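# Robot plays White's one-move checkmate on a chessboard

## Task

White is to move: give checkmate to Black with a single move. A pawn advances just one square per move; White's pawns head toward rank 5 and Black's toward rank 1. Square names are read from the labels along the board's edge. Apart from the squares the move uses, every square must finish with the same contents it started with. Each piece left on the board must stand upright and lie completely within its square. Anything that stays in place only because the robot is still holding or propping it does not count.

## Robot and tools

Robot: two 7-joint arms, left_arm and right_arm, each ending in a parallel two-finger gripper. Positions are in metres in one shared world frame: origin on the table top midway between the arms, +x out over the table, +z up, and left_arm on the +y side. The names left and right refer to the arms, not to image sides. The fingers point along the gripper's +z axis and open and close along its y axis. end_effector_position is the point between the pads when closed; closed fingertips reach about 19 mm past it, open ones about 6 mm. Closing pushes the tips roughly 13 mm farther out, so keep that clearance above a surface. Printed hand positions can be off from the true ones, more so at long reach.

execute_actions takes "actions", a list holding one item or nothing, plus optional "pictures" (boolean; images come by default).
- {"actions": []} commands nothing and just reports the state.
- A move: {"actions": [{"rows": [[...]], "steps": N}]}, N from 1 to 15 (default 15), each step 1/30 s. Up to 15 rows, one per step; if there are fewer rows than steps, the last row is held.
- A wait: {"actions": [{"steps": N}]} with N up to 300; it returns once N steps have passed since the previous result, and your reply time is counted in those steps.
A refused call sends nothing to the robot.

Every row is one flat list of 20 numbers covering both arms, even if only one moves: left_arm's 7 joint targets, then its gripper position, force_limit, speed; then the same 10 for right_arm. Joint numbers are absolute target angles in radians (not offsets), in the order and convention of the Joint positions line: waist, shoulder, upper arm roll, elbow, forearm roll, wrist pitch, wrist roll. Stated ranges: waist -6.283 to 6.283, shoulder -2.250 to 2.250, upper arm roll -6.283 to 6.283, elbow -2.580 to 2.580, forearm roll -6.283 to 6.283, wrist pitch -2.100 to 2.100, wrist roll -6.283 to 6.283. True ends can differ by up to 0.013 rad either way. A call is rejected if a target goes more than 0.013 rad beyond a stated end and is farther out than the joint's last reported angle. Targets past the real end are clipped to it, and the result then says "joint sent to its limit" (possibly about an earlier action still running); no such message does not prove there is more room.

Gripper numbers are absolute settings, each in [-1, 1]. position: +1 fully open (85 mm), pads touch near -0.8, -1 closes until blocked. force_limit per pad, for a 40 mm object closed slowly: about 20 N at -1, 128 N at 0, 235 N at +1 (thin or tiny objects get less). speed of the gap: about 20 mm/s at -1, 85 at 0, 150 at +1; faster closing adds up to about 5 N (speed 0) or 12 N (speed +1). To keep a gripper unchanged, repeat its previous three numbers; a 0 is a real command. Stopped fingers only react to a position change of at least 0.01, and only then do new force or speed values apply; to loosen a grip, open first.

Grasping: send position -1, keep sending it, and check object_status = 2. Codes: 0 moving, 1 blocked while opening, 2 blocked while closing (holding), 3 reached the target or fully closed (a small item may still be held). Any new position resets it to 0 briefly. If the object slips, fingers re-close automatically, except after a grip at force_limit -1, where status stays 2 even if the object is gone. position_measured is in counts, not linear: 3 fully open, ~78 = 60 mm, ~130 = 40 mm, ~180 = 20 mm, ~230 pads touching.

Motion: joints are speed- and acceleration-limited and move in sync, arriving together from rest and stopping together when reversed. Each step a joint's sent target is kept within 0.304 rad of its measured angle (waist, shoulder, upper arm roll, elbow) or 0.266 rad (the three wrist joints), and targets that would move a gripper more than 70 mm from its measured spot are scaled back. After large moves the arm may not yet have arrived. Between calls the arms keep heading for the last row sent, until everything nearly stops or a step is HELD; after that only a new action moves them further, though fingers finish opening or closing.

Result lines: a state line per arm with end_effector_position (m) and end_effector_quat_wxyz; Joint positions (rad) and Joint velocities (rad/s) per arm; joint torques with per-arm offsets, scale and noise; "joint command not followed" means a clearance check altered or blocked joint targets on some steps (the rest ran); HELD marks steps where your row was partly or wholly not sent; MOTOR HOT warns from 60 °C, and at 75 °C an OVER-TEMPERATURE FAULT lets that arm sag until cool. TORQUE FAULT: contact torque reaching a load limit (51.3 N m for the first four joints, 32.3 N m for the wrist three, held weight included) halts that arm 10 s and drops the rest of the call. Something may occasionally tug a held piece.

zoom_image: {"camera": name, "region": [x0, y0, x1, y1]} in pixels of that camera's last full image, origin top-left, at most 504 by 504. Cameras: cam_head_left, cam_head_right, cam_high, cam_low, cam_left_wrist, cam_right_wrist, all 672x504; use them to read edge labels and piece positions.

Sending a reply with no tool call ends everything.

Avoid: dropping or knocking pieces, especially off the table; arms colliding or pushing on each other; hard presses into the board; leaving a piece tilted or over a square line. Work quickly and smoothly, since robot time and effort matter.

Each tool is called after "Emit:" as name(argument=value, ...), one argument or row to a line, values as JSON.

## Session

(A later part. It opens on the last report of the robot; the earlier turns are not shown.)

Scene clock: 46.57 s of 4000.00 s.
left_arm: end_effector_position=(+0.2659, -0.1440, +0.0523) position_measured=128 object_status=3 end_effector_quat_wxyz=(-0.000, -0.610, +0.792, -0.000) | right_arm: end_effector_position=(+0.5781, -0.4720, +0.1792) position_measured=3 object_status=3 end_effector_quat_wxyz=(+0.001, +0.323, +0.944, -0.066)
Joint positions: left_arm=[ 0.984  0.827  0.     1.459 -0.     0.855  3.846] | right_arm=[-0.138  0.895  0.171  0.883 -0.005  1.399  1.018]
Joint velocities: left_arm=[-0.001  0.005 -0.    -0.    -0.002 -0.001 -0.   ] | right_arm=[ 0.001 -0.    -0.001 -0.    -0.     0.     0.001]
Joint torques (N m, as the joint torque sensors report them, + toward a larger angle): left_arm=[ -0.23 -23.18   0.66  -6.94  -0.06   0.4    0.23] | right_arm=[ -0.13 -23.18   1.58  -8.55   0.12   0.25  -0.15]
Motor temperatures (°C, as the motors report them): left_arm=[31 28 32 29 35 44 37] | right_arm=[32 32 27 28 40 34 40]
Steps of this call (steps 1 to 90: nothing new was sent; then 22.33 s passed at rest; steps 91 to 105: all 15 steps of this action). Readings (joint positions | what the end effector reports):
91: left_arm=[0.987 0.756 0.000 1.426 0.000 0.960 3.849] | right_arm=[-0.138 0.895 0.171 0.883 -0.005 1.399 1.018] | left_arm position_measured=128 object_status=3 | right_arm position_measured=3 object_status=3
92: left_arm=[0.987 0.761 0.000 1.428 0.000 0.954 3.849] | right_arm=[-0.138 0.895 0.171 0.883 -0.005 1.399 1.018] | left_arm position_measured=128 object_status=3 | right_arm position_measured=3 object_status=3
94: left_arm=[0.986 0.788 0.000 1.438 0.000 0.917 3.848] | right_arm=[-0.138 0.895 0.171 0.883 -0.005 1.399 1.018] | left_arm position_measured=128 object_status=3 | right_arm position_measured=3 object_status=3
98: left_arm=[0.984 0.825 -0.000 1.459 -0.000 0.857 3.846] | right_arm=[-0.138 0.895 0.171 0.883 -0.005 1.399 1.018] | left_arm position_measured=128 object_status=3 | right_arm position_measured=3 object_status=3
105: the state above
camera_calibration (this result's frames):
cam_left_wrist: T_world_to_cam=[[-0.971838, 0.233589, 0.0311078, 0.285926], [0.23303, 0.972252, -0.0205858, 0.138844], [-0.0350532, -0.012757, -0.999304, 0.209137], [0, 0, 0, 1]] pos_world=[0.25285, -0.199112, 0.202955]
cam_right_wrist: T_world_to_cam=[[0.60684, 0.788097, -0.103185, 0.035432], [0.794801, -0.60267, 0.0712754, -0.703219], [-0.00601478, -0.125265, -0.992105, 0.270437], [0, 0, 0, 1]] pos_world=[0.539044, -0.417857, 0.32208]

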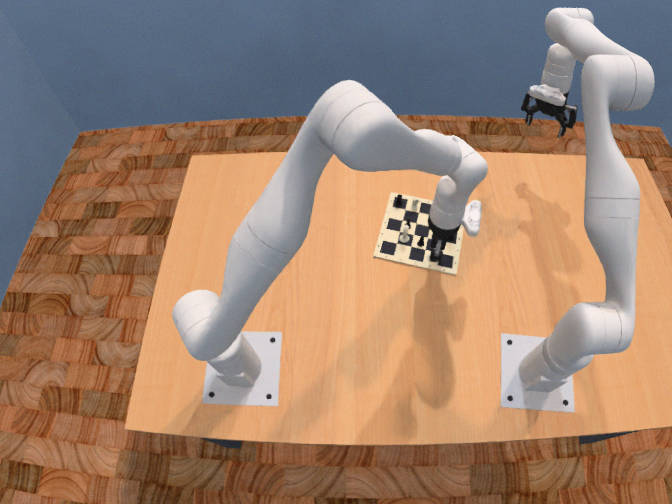

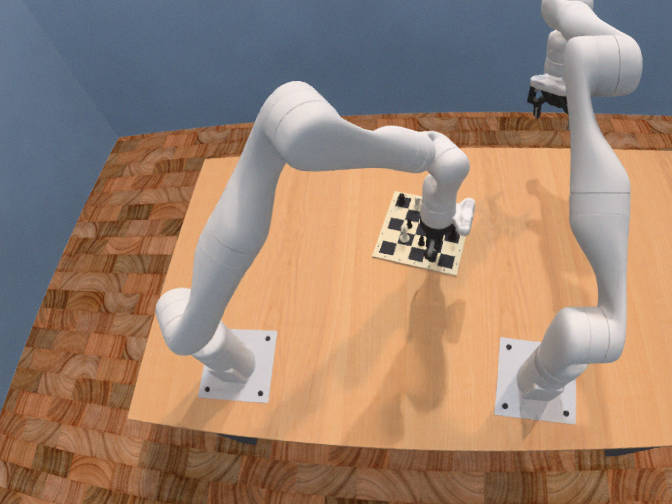

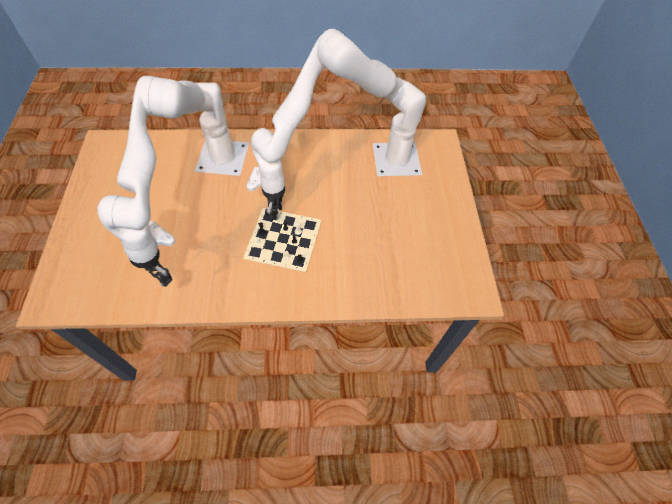

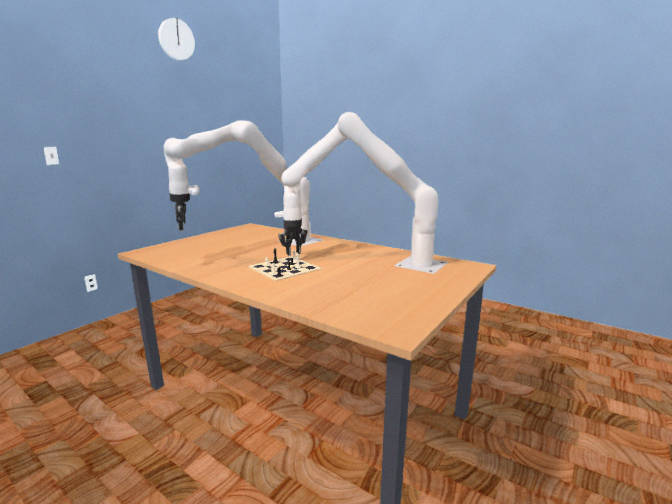

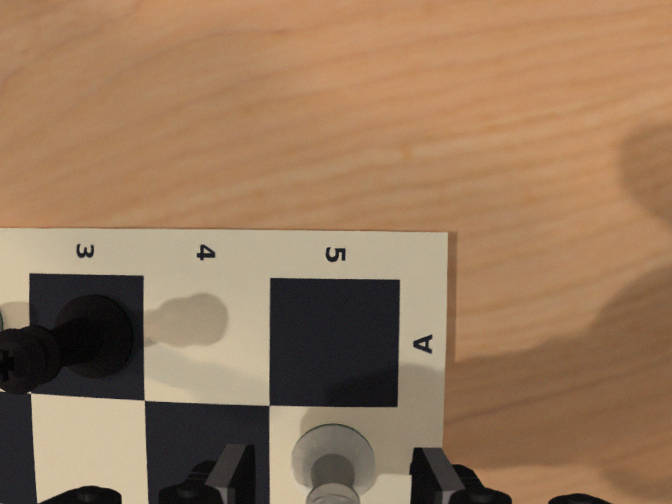

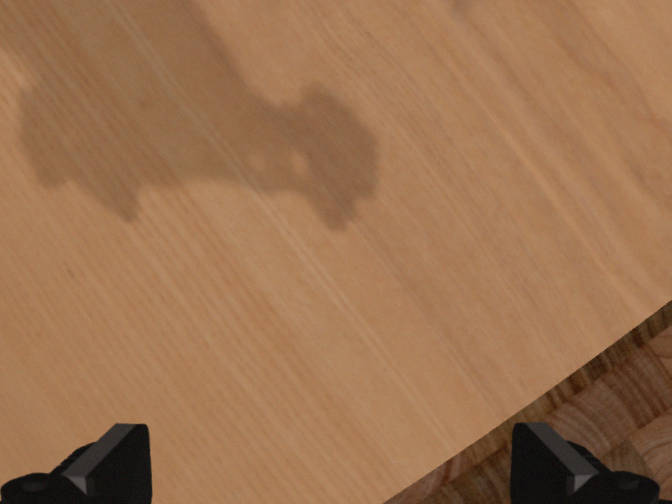

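Emit:
execute_actions(
  actions=[
    {"rows":[[0.9842,0.8275,0,1.4589,0,0.8552,3.846,-1,-0.7,-0.3,-0.138,0.895,0.171,0.883,-0.005,1.399,1.018,1,0,0]]},
  ],
  pictures=false,
)

Emit:
execute_actions(
  actions=[
    {"steps":10},
  ],
  pictures=false,
)

Emit:
execute_actions(
  actions=[
    {"rows":[[0.9842,0.809,0,1.451,0,0.8816,3.846,-1,-0.7,-0.3,-0.138,0.895,0.171,0.883,-0.005,1.399,1.018,1,0,0]],"steps":8},
  ],
  pictures=false,
)

Emit:
execute_actions(
  actions=[
    {"rows":[[1.0336,0.8585,0,1.3398,0,0.9433,3.895,-1,-0.7,-0.3,-0.138,0.895,0.171,0.883,-0.005,1.399,1.018,1,0,0]]},
  ],
)

Scene clock: 53.27 s of 4000.00 s.
left_arm: end_effector_position=(+0.2659, -0.1439, +0.0521) position_measured=199 object_status=0 end_effector_quat_wxyz=(+0.000, -0.610, +0.792, -0.000) | right_arm: end_effector_position=(+0.5781, -0.4720, +0.1792) position_measured=3 object_status=3 end_effector_quat_wxyz=(+0.001, +0.323, +0.944, -0.066)
Joint positions: left_arm=[ 0.984  0.827 -0.     1.459 -0.     0.855  3.846] | right_arm=[-0.138  0.895  0.171  0.883 -0.005  1.399  1.018]
Joint velocities: left_arm=[-0.001  0.001  0.    -0.     0.001 -0.001  0.001] | right_arm=[ 0.001 -0.001 -0.     0.     0.    -0.001 -0.   ]
Joint torques (N m, as the joint torque sensors report them, + toward a larger angle): left_arm=[  0.16 -22.69   0.7   -7.    -0.33   0.46  -0.11] | right_arm=[ -0.27 -23.13   1.6   -8.48   0.12   0.36  -0.11]
Motor temperatures (°C, as the motors report them): left_arm=[31 28 32 29 35 44 37] | right_arm=[32 32 27 28 40 34 40]
Steps of this call (steps 1 to 15: the robot went on to your last target; steps 16 to 90: nothing new was sent; then 3.20 s passed at rest; steps 91 to 105: all 15 steps of this action). Readings (joint positions | what the end effector reports):
91: left_arm=[0.984 0.827 0.000 1.459 0.000 0.855 3.846] | right_arm=[-0.138 0.895 0.171 0.883 -0.005 1.399 1.018] | left_arm position_measured=128 object_status=0 | right_arm position_measured=3 object_status=3
92: left_arm=[0.984 0.827 0.000 1.459 0.000 0.855 3.846] | right_arm=[-0.138 0.895 0.171 0.883 -0.005 1.399 1.018] | left_arm position_measured=129 object_status=0 | right_arm position_measured=3 object_status=3
94: left_arm=[0.984 0.827 0.000 1.459 0.000 0.855 3.846] | right_arm=[-0.138 0.895 0.171 0.883 -0.005 1.399 1.018] | left_arm position_measured=137 object_status=0 | right_arm position_measured=3 object_status=3
98: left_arm=[0.984 0.827 0.000 1.459 0.000 0.855 3.846] | right_arm=[-0.138 0.895 0.171 0.883 -0.005 1.399 1.018] | left_arm position_measured=159 object_status=0 | right_arm position_measured=3 object_status=3
105: the state above

Scene clock: 53.60 s of 4000.00 s.
left_arm: end_effector_position=(+0.2659, -0.1439, +0.0521) position_measured=199 object_status=2 end_effector_quat_wxyz=(+0.000, -0.610, +0.792, -0.000) | right_arm: end_effector_position=(+0.5781, -0.4720, +0.1792) position_measured=3 object_status=3 end_effector_quat_wxyz=(+0.001, +0.323, +0.944, -0.066)
Joint positions: left_arm=[ 0.984  0.827 -0.     1.459 -0.     0.855  3.846] | right_arm=[-0.138  0.895  0.171  0.883 -0.005  1.399  1.018]
Joint velocities: left_arm=[-0.     0.001 -0.     0.     0.001  0.001  0.   ] | right_arm=[ 0.001 -0.001  0.    -0.    -0.     0.001 -0.   ]
Joint torques (N m, as the joint torque sensors report them, + toward a larger angle): left_arm=[ -0.24 -23.07   0.56  -7.12  -0.39   0.42   0.07] | right_arm=[ -0.05 -23.1    1.6   -8.56   0.1    0.25  -0.17]
Motor temperatures (°C, as the motors report them): left_arm=[31 28 32 29 35 44 37] | right_arm=[32 32 27 28 40 34 40]
Steps of this call (steps 1 to 10: the robot went on to your last target). Readings (joint positions | what the end effector reports):
1: left_arm=[0.984 0.827 -0.000 1.459 -0.000 0.855 3.846] | right_arm=[-0.138 0.895 0.171 0.883 -0.005 1.399 1.018] | left_arm position_measured=199 object_status=0 | right_arm position_measured=3 object_status=3
2: left_arm=[0.984 0.827 -0.000 1.459 -0.000 0.855 3.846] | right_arm=[-0.138 0.895 0.171 0.883 -0.005 1.399 1.018] | left_arm position_measured=199 object_status=0 | right_arm position_measured=3 object_status=3
4: left_arm=[0.984 0.827 -0.000 1.459 -0.000 0.855 3.846] | right_arm=[-0.138 0.895 0.171 0.883 -0.005 1.399 1.018] | left_arm position_measured=199 object_status=0 | right_arm position_measured=3 object_status=3
8: left_arm=[0.984 0.827 -0.000 1.459 -0.000 0.855 3.846] | right_arm=[-0.138 0.895 0.171 0.883 -0.005 1.399 1.018] | left_arm position_measured=199 object_status=2 | right_arm position_measured=3 object_status=3
10: the state above

Scene clock: 53.87 s of 4000.00 s.
left_arm: end_effector_position=(+0.2658, -0.1438, +0.0637) position_measured=199 object_status=2 end_effector_quat_wxyz=(+0.000, -0.610, +0.792, +0.000) | right_arm: end_effector_position=(+0.5781, -0.4720, +0.1792) position_measured=3 object_status=3 end_effector_quat_wxyz=(+0.001, +0.323, +0.944, -0.066)
Joint positions: left_arm=[0.984 0.81  0.    1.451 0.    0.882 3.846] | right_arm=[-0.138  0.895  0.171  0.883 -0.005  1.399  1.018]
Joint velocities: left_arm=[ 0.    -0.005  0.     0.001 -0.     0.     0.001] | right_arm=[-0.001 -0.001  0.     0.    -0.    -0.     0.001]
Joint torques (N m, as the joint torque sensors report them, + toward a larger angle): left_arm=[  0.25 -22.83   0.72  -7.19  -0.4    0.33   0.04] | right_arm=[ -0.06 -23.13   1.57  -8.54   0.15   0.25  -0.17]
Motor temperatures (°C, as the motors report them): left_arm=[31 28 32 29 35 44 37] | right_arm=[32 32 27 28 40 34 40]
Steps of this call (steps 1 to 8: all 8 steps of this action). Readings (joint positions | what the end effector reports):
1: left_arm=[0.984 0.826 -0.000 1.459 -0.000 0.856 3.846] | right_arm=[-0.138 0.895 0.171 0.883 -0.005 1.399 1.018] | left_arm position_measured=199 object_status=2 | right_arm position_measured=3 object_status=3
2: left_arm=[0.984 0.821 -0.000 1.457 -0.000 0.862 3.846] | right_arm=[-0.138 0.895 0.171 0.883 -0.005 1.399 1.018] | left_arm position_measured=199 object_status=2 | right_arm position_measured=3 object_status=3
4: left_arm=[0.984 0.810 0.000 1.451 -0.000 0.879 3.846] | right_arm=[-0.138 0.895 0.171 0.883 -0.005 1.399 1.018] | left_arm position_measured=199 object_status=2 | right_arm position_measured=3 object_status=3
8: the state above

Scene clock: 54.37 s of 4000.00 s.
left_arm: end_effector_position=(+0.2567, -0.1796, +0.0644) position_measured=199 object_status=2 end_effector_quat_wxyz=(-0.000, -0.610, +0.792, -0.000) | right_arm: end_effector_position=(+0.5781, -0.4720, +0.1792) position_measured=3 object_status=3 end_effector_quat_wxyz=(+0.001, +0.323, +0.944, -0.066)
Joint positions: left_arm=[ 1.033  0.858 -0.     1.34  -0.     0.943  3.895] | right_arm=[-0.138  0.895  0.171  0.883 -0.005  1.399  1.018]
Joint velocities: left_arm=[ 0.006  0.007  0.002 -0.002  0.001  0.001 -0.001] | right_arm=[-0.    -0.     0.    -0.     0.     0.001  0.001]
Joint torques (N m, as the joint torque sensors report them, + toward a larger angle): left_arm=[  0.08 -24.1    0.5   -7.77  -0.23   0.37  -0.18] | right_arm=[ -0.12 -23.24   1.61  -8.56   0.17   0.25  -0.17]
Motor temperatures (°C, as the motors report them): left_arm=[31 28 32 29 35 44 37] | right_arm=[32 32 27 28 40 34 40]
Steps of this call (steps 1 to 15: all 15 steps of this action). Readings (joint positions | what the end effector reports):
1: left_arm=[0.985 0.810 -0.000 1.450 -0.000 0.882 3.846] | right_arm=[-0.138 0.895 0.171 0.883 -0.005 1.399 1.018] | left_arm position_measured=199 object_status=2 | right_arm position_measured=3 object_status=3
2: left_arm=[0.987 0.813 -0.001 1.445 -0.000 0.885 3.848] | right_arm=[-0.138 0.895 0.171 0.883 -0.005 1.399 1.018] | left_arm position_measured=199 object_status=2 | right_arm position_measured=3 object_status=3
4: left_arm=[1.000 0.827 -0.002 1.419 -0.001 0.899 3.859] | right_arm=[-0.138 0.895 0.171 0.883 -0.005 1.399 1.018] | left_arm position_measured=199 object_status=2 | right_arm position_measured=3 object_status=3
8: left_arm=[1.029 0.854 0.001 1.350 0.001 0.938 3.891] | right_arm=[-0.138 0.895 0.171 0.883 -0.005 1.399 1.018] | left_arm position_measured=199 object_status=2 | right_arm position_measured=3 object_status=3
15: the state above
camera_calibration (this result's frames):
cam_left_wrist: T_world_to_cam=[[-0.971885, 0.233414, 0.030937, 0.284963], [0.232851, 0.972291, -0.0207505, 0.175979], [-0.0349232, -0.0129634, -0.999306, 0.220389], [0, 0, 0, 1]] pos_world=[0.243671, -0.23476, 0.215071]
cam_right_wrist: T_world_to_cam=[[0.60684, 0.788098, -0.103185, 0.0354323], [0.794801, -0.60267, 0.0712756, -0.70322], [-0.00601458, -0.125265, -0.992105, 0.270437], [0, 0, 0, 1]] pos_world=[0.539044, -0.417857, 0.32208]

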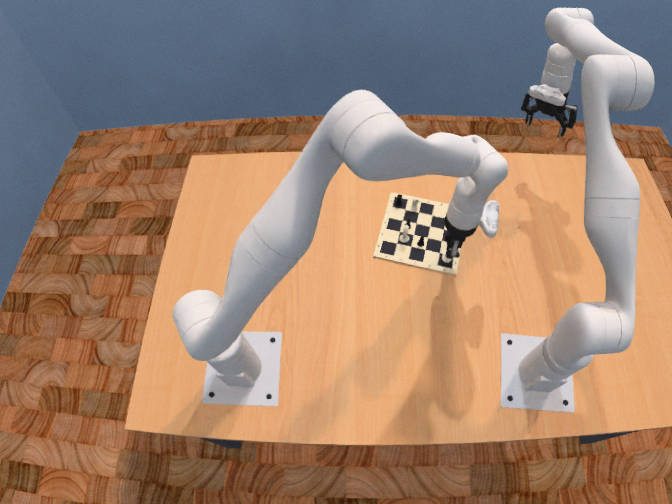

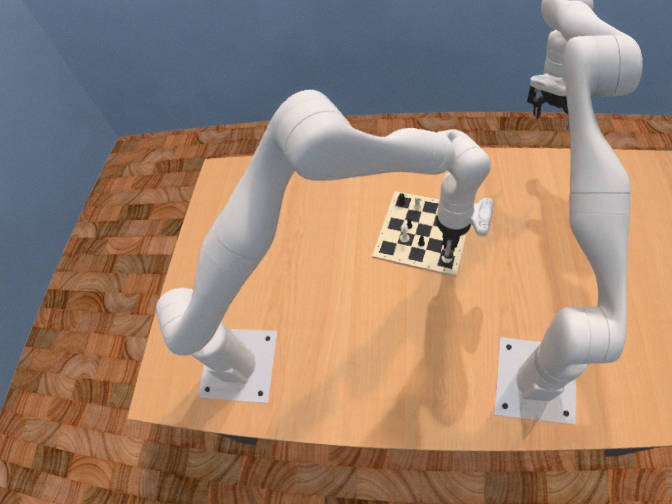

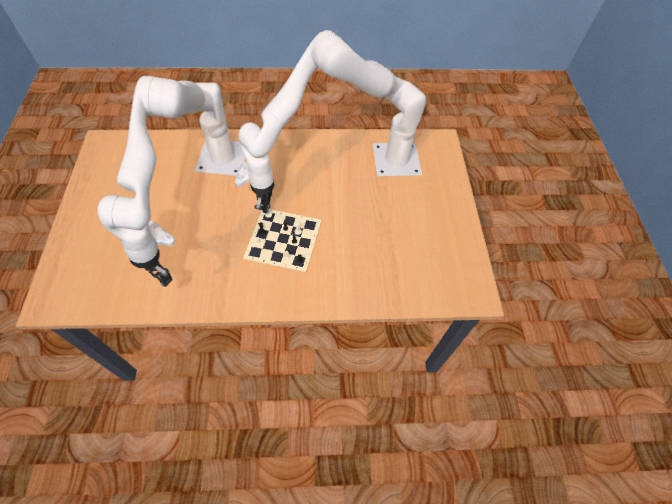

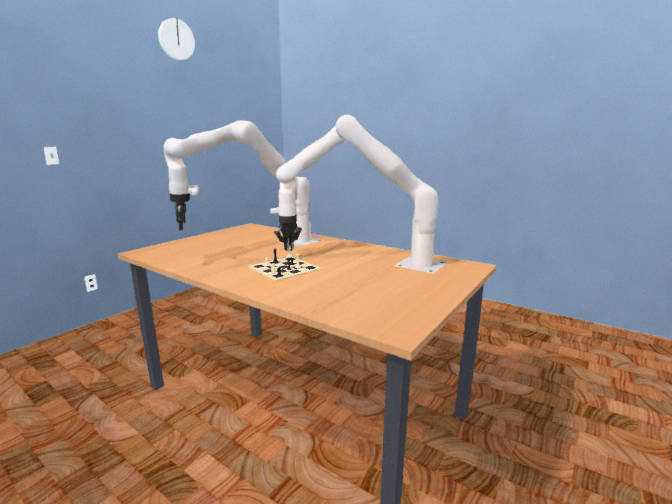

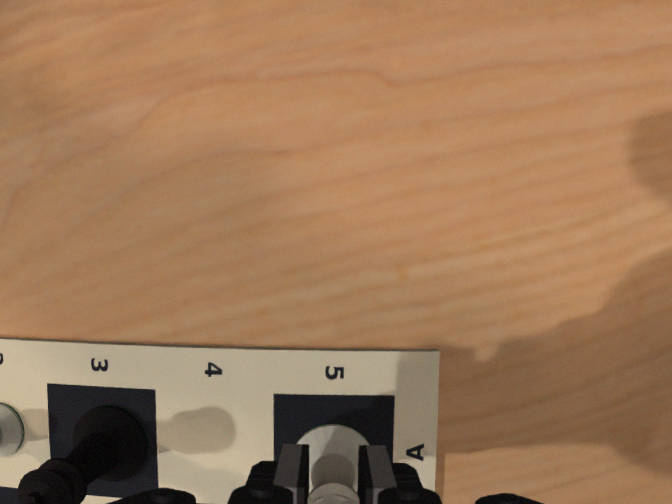

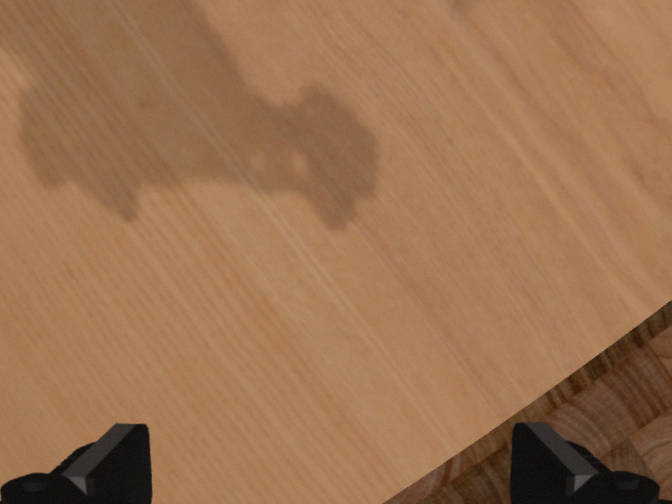

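Emit:
execute_actions(
  actions=[
    {"rows":[[1.0336,0.862,0,1.3414,0,0.938,3.895,-1,-0.7,-0.3,-0.138,0.895,0.171,0.883,-0.005,1.399,1.018,1,0,0],[1.0336,0.866,0,1.3432,0,0.9324,3.895,-1,-0.7,-0.3,-0.138,0.895,0.171,0.883,-0.005,1.399,1.018,1,0,0],[1.0336,0.869,0,1.3446,0,0.928,3.895,-1,-0.7,-0.3,-0.138,0.895,0.171,0.883,-0.005,1.399,1.018,1,0,0],[1.0336,0.8715,0,1.3458,0,0.9243,3.895,-1,-0.7,-0.3,-0.138,0.895,0.171,0.883,-0.005,1.399,1.018,1,0,0],[1.0336,0.8735,0,1.3467,0,0.9214,3.895,-1,-0.7,-0.3,-0.138,0.895,0.171,0.883,-0.005,1.399,1.018,1,0,0],[1.0336,0.8748,0,1.3473,0,0.9195,3.895,-1,-0.7,-0.3,-0.138,0.895,0.171,0.883,-0.005,1.399,1.018,1,0,0]],"steps":12},
  ],
  pictures=false,
)

Emit:
execute_actions(
  actions=[
    {"rows":[[1.0336,0.8748,0,1.3473,0,0.9195,3.895,-0.1,-0.7,-0.3,-0.138,0.895,0.171,0.883,-0.005,1.399,1.018,1,0,0]],"steps":13},
  ],
  pictures=false,
)

Emit:
execute_actions(
  actions=[
    {"rows":[[1.0336,0.808,0,1.31,0,1.0236,3.895,-0.1,-0.7,-0.3,-0.138,0.895,0.171,0.883,-0.005,1.399,1.018,1,0,0]]},
  ],
)

Scene clock: 63.27 s of 4000.00 s.
left_arm: end_effector_position=(+0.2563, -0.1797, +0.0528) position_measured=199 object_status=2 end_effector_quat_wxyz=(-0.000, -0.610, +0.792, -0.000) | right_arm: end_effector_position=(+0.5781, -0.4720, +0.1792) position_measured=3 object_status=3 end_effector_quat_wxyz=(+0.001, +0.323, +0.944, -0.066)
Joint positions: left_arm=[ 1.034  0.875 -0.     1.347  0.     0.919  3.895] | right_arm=[-0.138  0.895  0.171  0.883 -0.005  1.399  1.018]
Joint velocities: left_arm=[-0.     0.002 -0.    -0.    -0.001  0.002 -0.   ] | right_arm=[ 0.    -0.001 -0.    -0.    -0.002 -0.     0.001]
Joint torques (N m, as the joint torque sensors report them, + toward a larger angle): left_arm=[  0.05 -23.92   1.    -7.45  -0.05   0.22   0.21] | right_arm=[  0.   -23.2    1.63  -8.63   0.17   0.36  -0.19]
Motor temperatures (°C, as the motors report them): left_arm=[31 28 32 29 35 44 37] | right_arm=[32 32 27 28 40 34 40]
Steps of this call (steps 1 to 15: the robot went on to your last target; steps 16 to 90: nothing new was sent; then 5.50 s passed at rest; steps 91 to 102: all 12 steps of this action). Readings (joint positions | what the end effector reports):
91: left_arm=[1.034 0.859 0.000 1.340 -0.000 0.943 3.895] | right_arm=[-0.138 0.895 0.171 0.883 -0.005 1.399 1.018] | left_arm position_measured=199 object_status=2 | right_arm position_measured=3 object_status=3
92: left_arm=[1.034 0.862 0.000 1.341 0.000 0.939 3.895] | right_arm=[-0.138 0.895 0.171 0.883 -0.005 1.399 1.018] | left_arm position_measured=199 object_status=2 | right_arm position_measured=3 object_status=3
94: left_arm=[1.034 0.868 0.000 1.344 0.000 0.930 3.895] | right_arm=[-0.138 0.895 0.171 0.883 -0.005 1.399 1.018] | left_arm position_measured=199 object_status=2 | right_arm position_measured=3 object_status=3
98: left_arm=[1.034 0.874 -0.000 1.347 -0.000 0.920 3.895] | right_arm=[-0.138 0.895 0.171 0.883 -0.005 1.399 1.018] | left_arm position_measured=199 object_status=2 | right_arm position_measured=3 object_status=3
102: the state above

Scene clock: 63.70 s of 4000.00 s.
left_arm: end_effector_position=(+0.2563, -0.1797, +0.0527) position_measured=144 object_status=0 end_effector_quat_wxyz=(-0.000, -0.610, +0.792, -0.000) | right_arm: end_effector_position=(+0.5781, -0.4720, +0.1792) position_measured=3 object_status=3 end_effector_quat_wxyz=(+0.001, +0.323, +0.944, -0.066)
Joint positions: left_arm=[1.034 0.875 0.    1.347 0.    0.919 3.895] | right_arm=[-0.138  0.895  0.171  0.883 -0.005  1.399  1.018]
Joint velocities: left_arm=[-0.001 -0.001  0.     0.    -0.    -0.    -0.001] | right_arm=[ 0.001 -0.    -0.     0.     0.001 -0.    -0.001]
Joint torques (N m, as the joint torque sensors report them, + toward a larger angle): left_arm=[ -0.05 -24.29   0.87  -7.3   -0.37   0.3   -0.07] | right_arm=[ -0.13 -23.24   1.7   -8.72   0.14   0.31  -0.16]
Motor temperatures (°C, as the motors report them): left_arm=[31 28 32 29 35 44 37] | right_arm=[32 32 27 28 40 34 40]
Steps of this call (steps 1 to 13: all 13 steps of this action). Readings (joint positions | what the end effector reports):
1: left_arm=[1.034 0.875 0.000 1.347 0.000 0.919 3.895] | right_arm=[-0.138 0.895 0.171 0.883 -0.005 1.399 1.018] | left_arm position_measured=199 object_status=0 | right_arm position_measured=3 object_status=3
2: left_arm=[1.034 0.875 0.000 1.347 0.000 0.919 3.895] | right_arm=[-0.138 0.895 0.171 0.883 -0.005 1.399 1.018] | left_arm position_measured=199 object_status=0 | right_arm position_measured=3 object_status=3
4: left_arm=[1.034 0.875 -0.000 1.347 -0.000 0.919 3.895] | right_arm=[-0.138 0.895 0.171 0.883 -0.005 1.399 1.018] | left_arm position_measured=191 object_status=0 | right_arm position_measured=3 object_status=3
8: left_arm=[1.034 0.875 -0.000 1.347 -0.000 0.919 3.895] | right_arm=[-0.138 0.895 0.171 0.883 -0.005 1.399 1.018] | left_arm position_measured=169 object_status=0 | right_arm position_measured=3 object_status=3
13: the state above

Scene clock: 64.20 s of 4000.00 s.
left_arm: end_effector_position=(+0.2561, -0.1794, +0.1005) position_measured=141 object_status=3 end_effector_quat_wxyz=(+0.000, -0.610, +0.792, +0.000) | right_arm: end_effector_position=(+0.5781, -0.4720, +0.1792) position_measured=3 object_status=3 end_effector_quat_wxyz=(+0.001, +0.323, +0.944, -0.066)
Joint positions: left_arm=[ 1.034  0.808 -0.     1.31  -0.     1.024  3.895] | right_arm=[-0.138  0.895  0.171  0.883 -0.005  1.399  1.018]
Joint velocities: left_arm=[-0.001 -0.005 -0.     0.     0.002  0.    -0.   ] | right_arm=[-0.    -0.     0.     0.     0.001  0.    -0.001]
Joint torques (N m, as the joint torque sensors report them, + toward a larger angle): left_arm=[ -0.12 -23.79   0.51  -8.02  -0.1    0.49   0.22] | right_arm=[ -0.13 -23.19   1.6   -8.72   0.16   0.24  -0.19]
Motor temperatures (°C, as the motors report them): left_arm=[31 28 32 29 35 44 37] | right_arm=[32 32 27 28 40 34 40]
Steps of this call (steps 1 to 15: all 15 steps of this action). Readings (joint positions | what the end effector reports):
1: left_arm=[1.034 0.874 -0.000 1.347 0.000 0.920 3.895] | right_arm=[-0.138 0.895 0.171 0.883 -0.005 1.399 1.018] | left_arm position_measured=143 object_status=0 | right_arm position_measured=3 object_status=3
2: left_arm=[1.034 0.869 -0.000 1.345 -0.000 0.927 3.895] | right_arm=[-0.138 0.895 0.171 0.883 -0.005 1.399 1.018] | left_arm position_measured=142 object_status=0 | right_arm position_measured=3 object_status=3
4: left_arm=[1.034 0.842 -0.000 1.332 -0.000 0.966 3.895] | right_arm=[-0.138 0.895 0.171 0.883 -0.005 1.399 1.018] | left_arm position_measured=142 object_status=0 | right_arm position_measured=3 object_status=3
8: left_arm=[1.034 0.810 0.000 1.309 0.000 1.022 3.895] | right_arm=[-0.138 0.895 0.171 0.883 -0.005 1.399 1.018] | left_arm position_measured=141 object_status=0 | right_arm position_measured=3 object_status=3
15: the state above
camera_calibration (this result's frames):
cam_left_wrist: T_world_to_cam=[[-0.971736, 0.233935, 0.0316835, 0.28325], [0.233387, 0.972177, -0.0200491, 0.176399], [-0.0354922, -0.0120879, -0.999297, 0.256748], [0, 0, 0, 1]] pos_world=[0.243188, -0.234649, 0.25113]
cam_right_wrist: T_world_to_cam=[[0.60684, 0.788097, -0.103185, 0.035432], [0.794801, -0.60267, 0.0712755, -0.70322], [-0.00601461, -0.125265, -0.992105, 0.270437], [0, 0, 0, 1]] pos_world=[0.539044, -0.417857, 0.32208]

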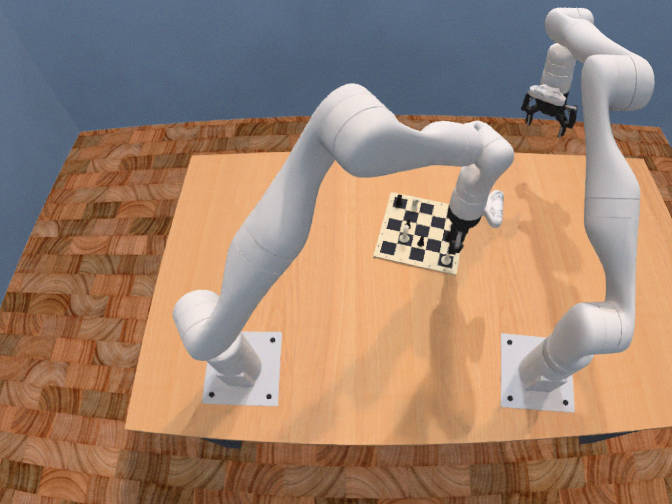

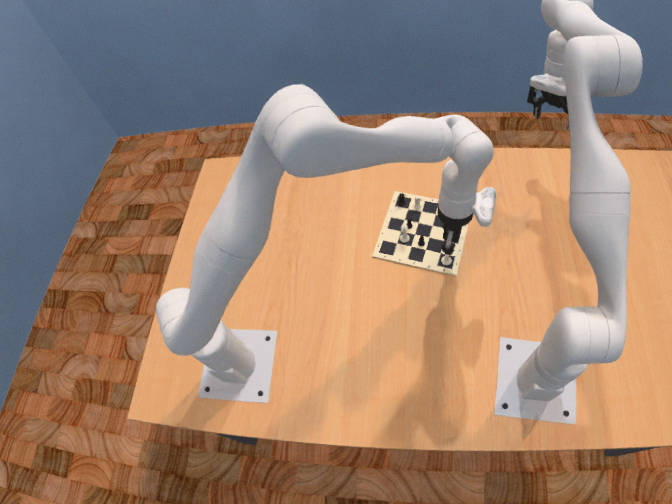

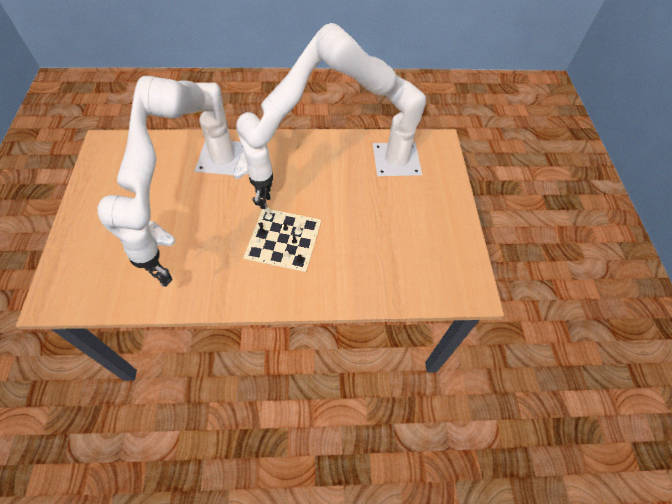

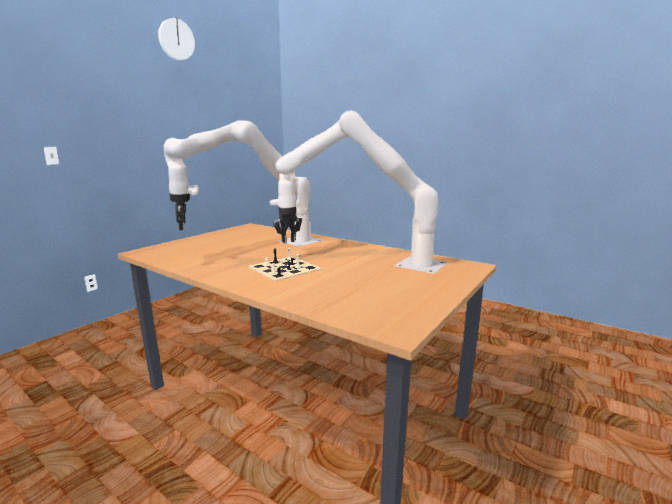

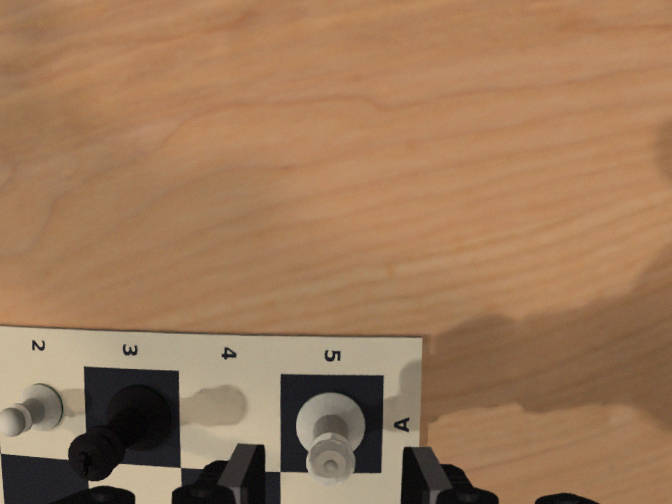

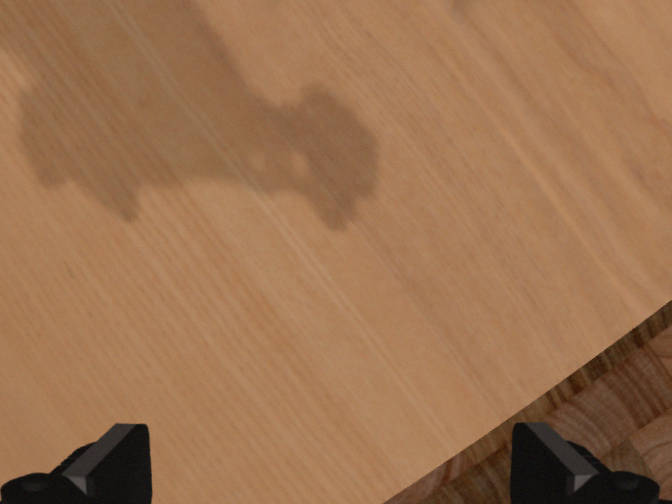

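Emit:
finished_scene(
  scene=2,
)

The scene is finished: the task was done.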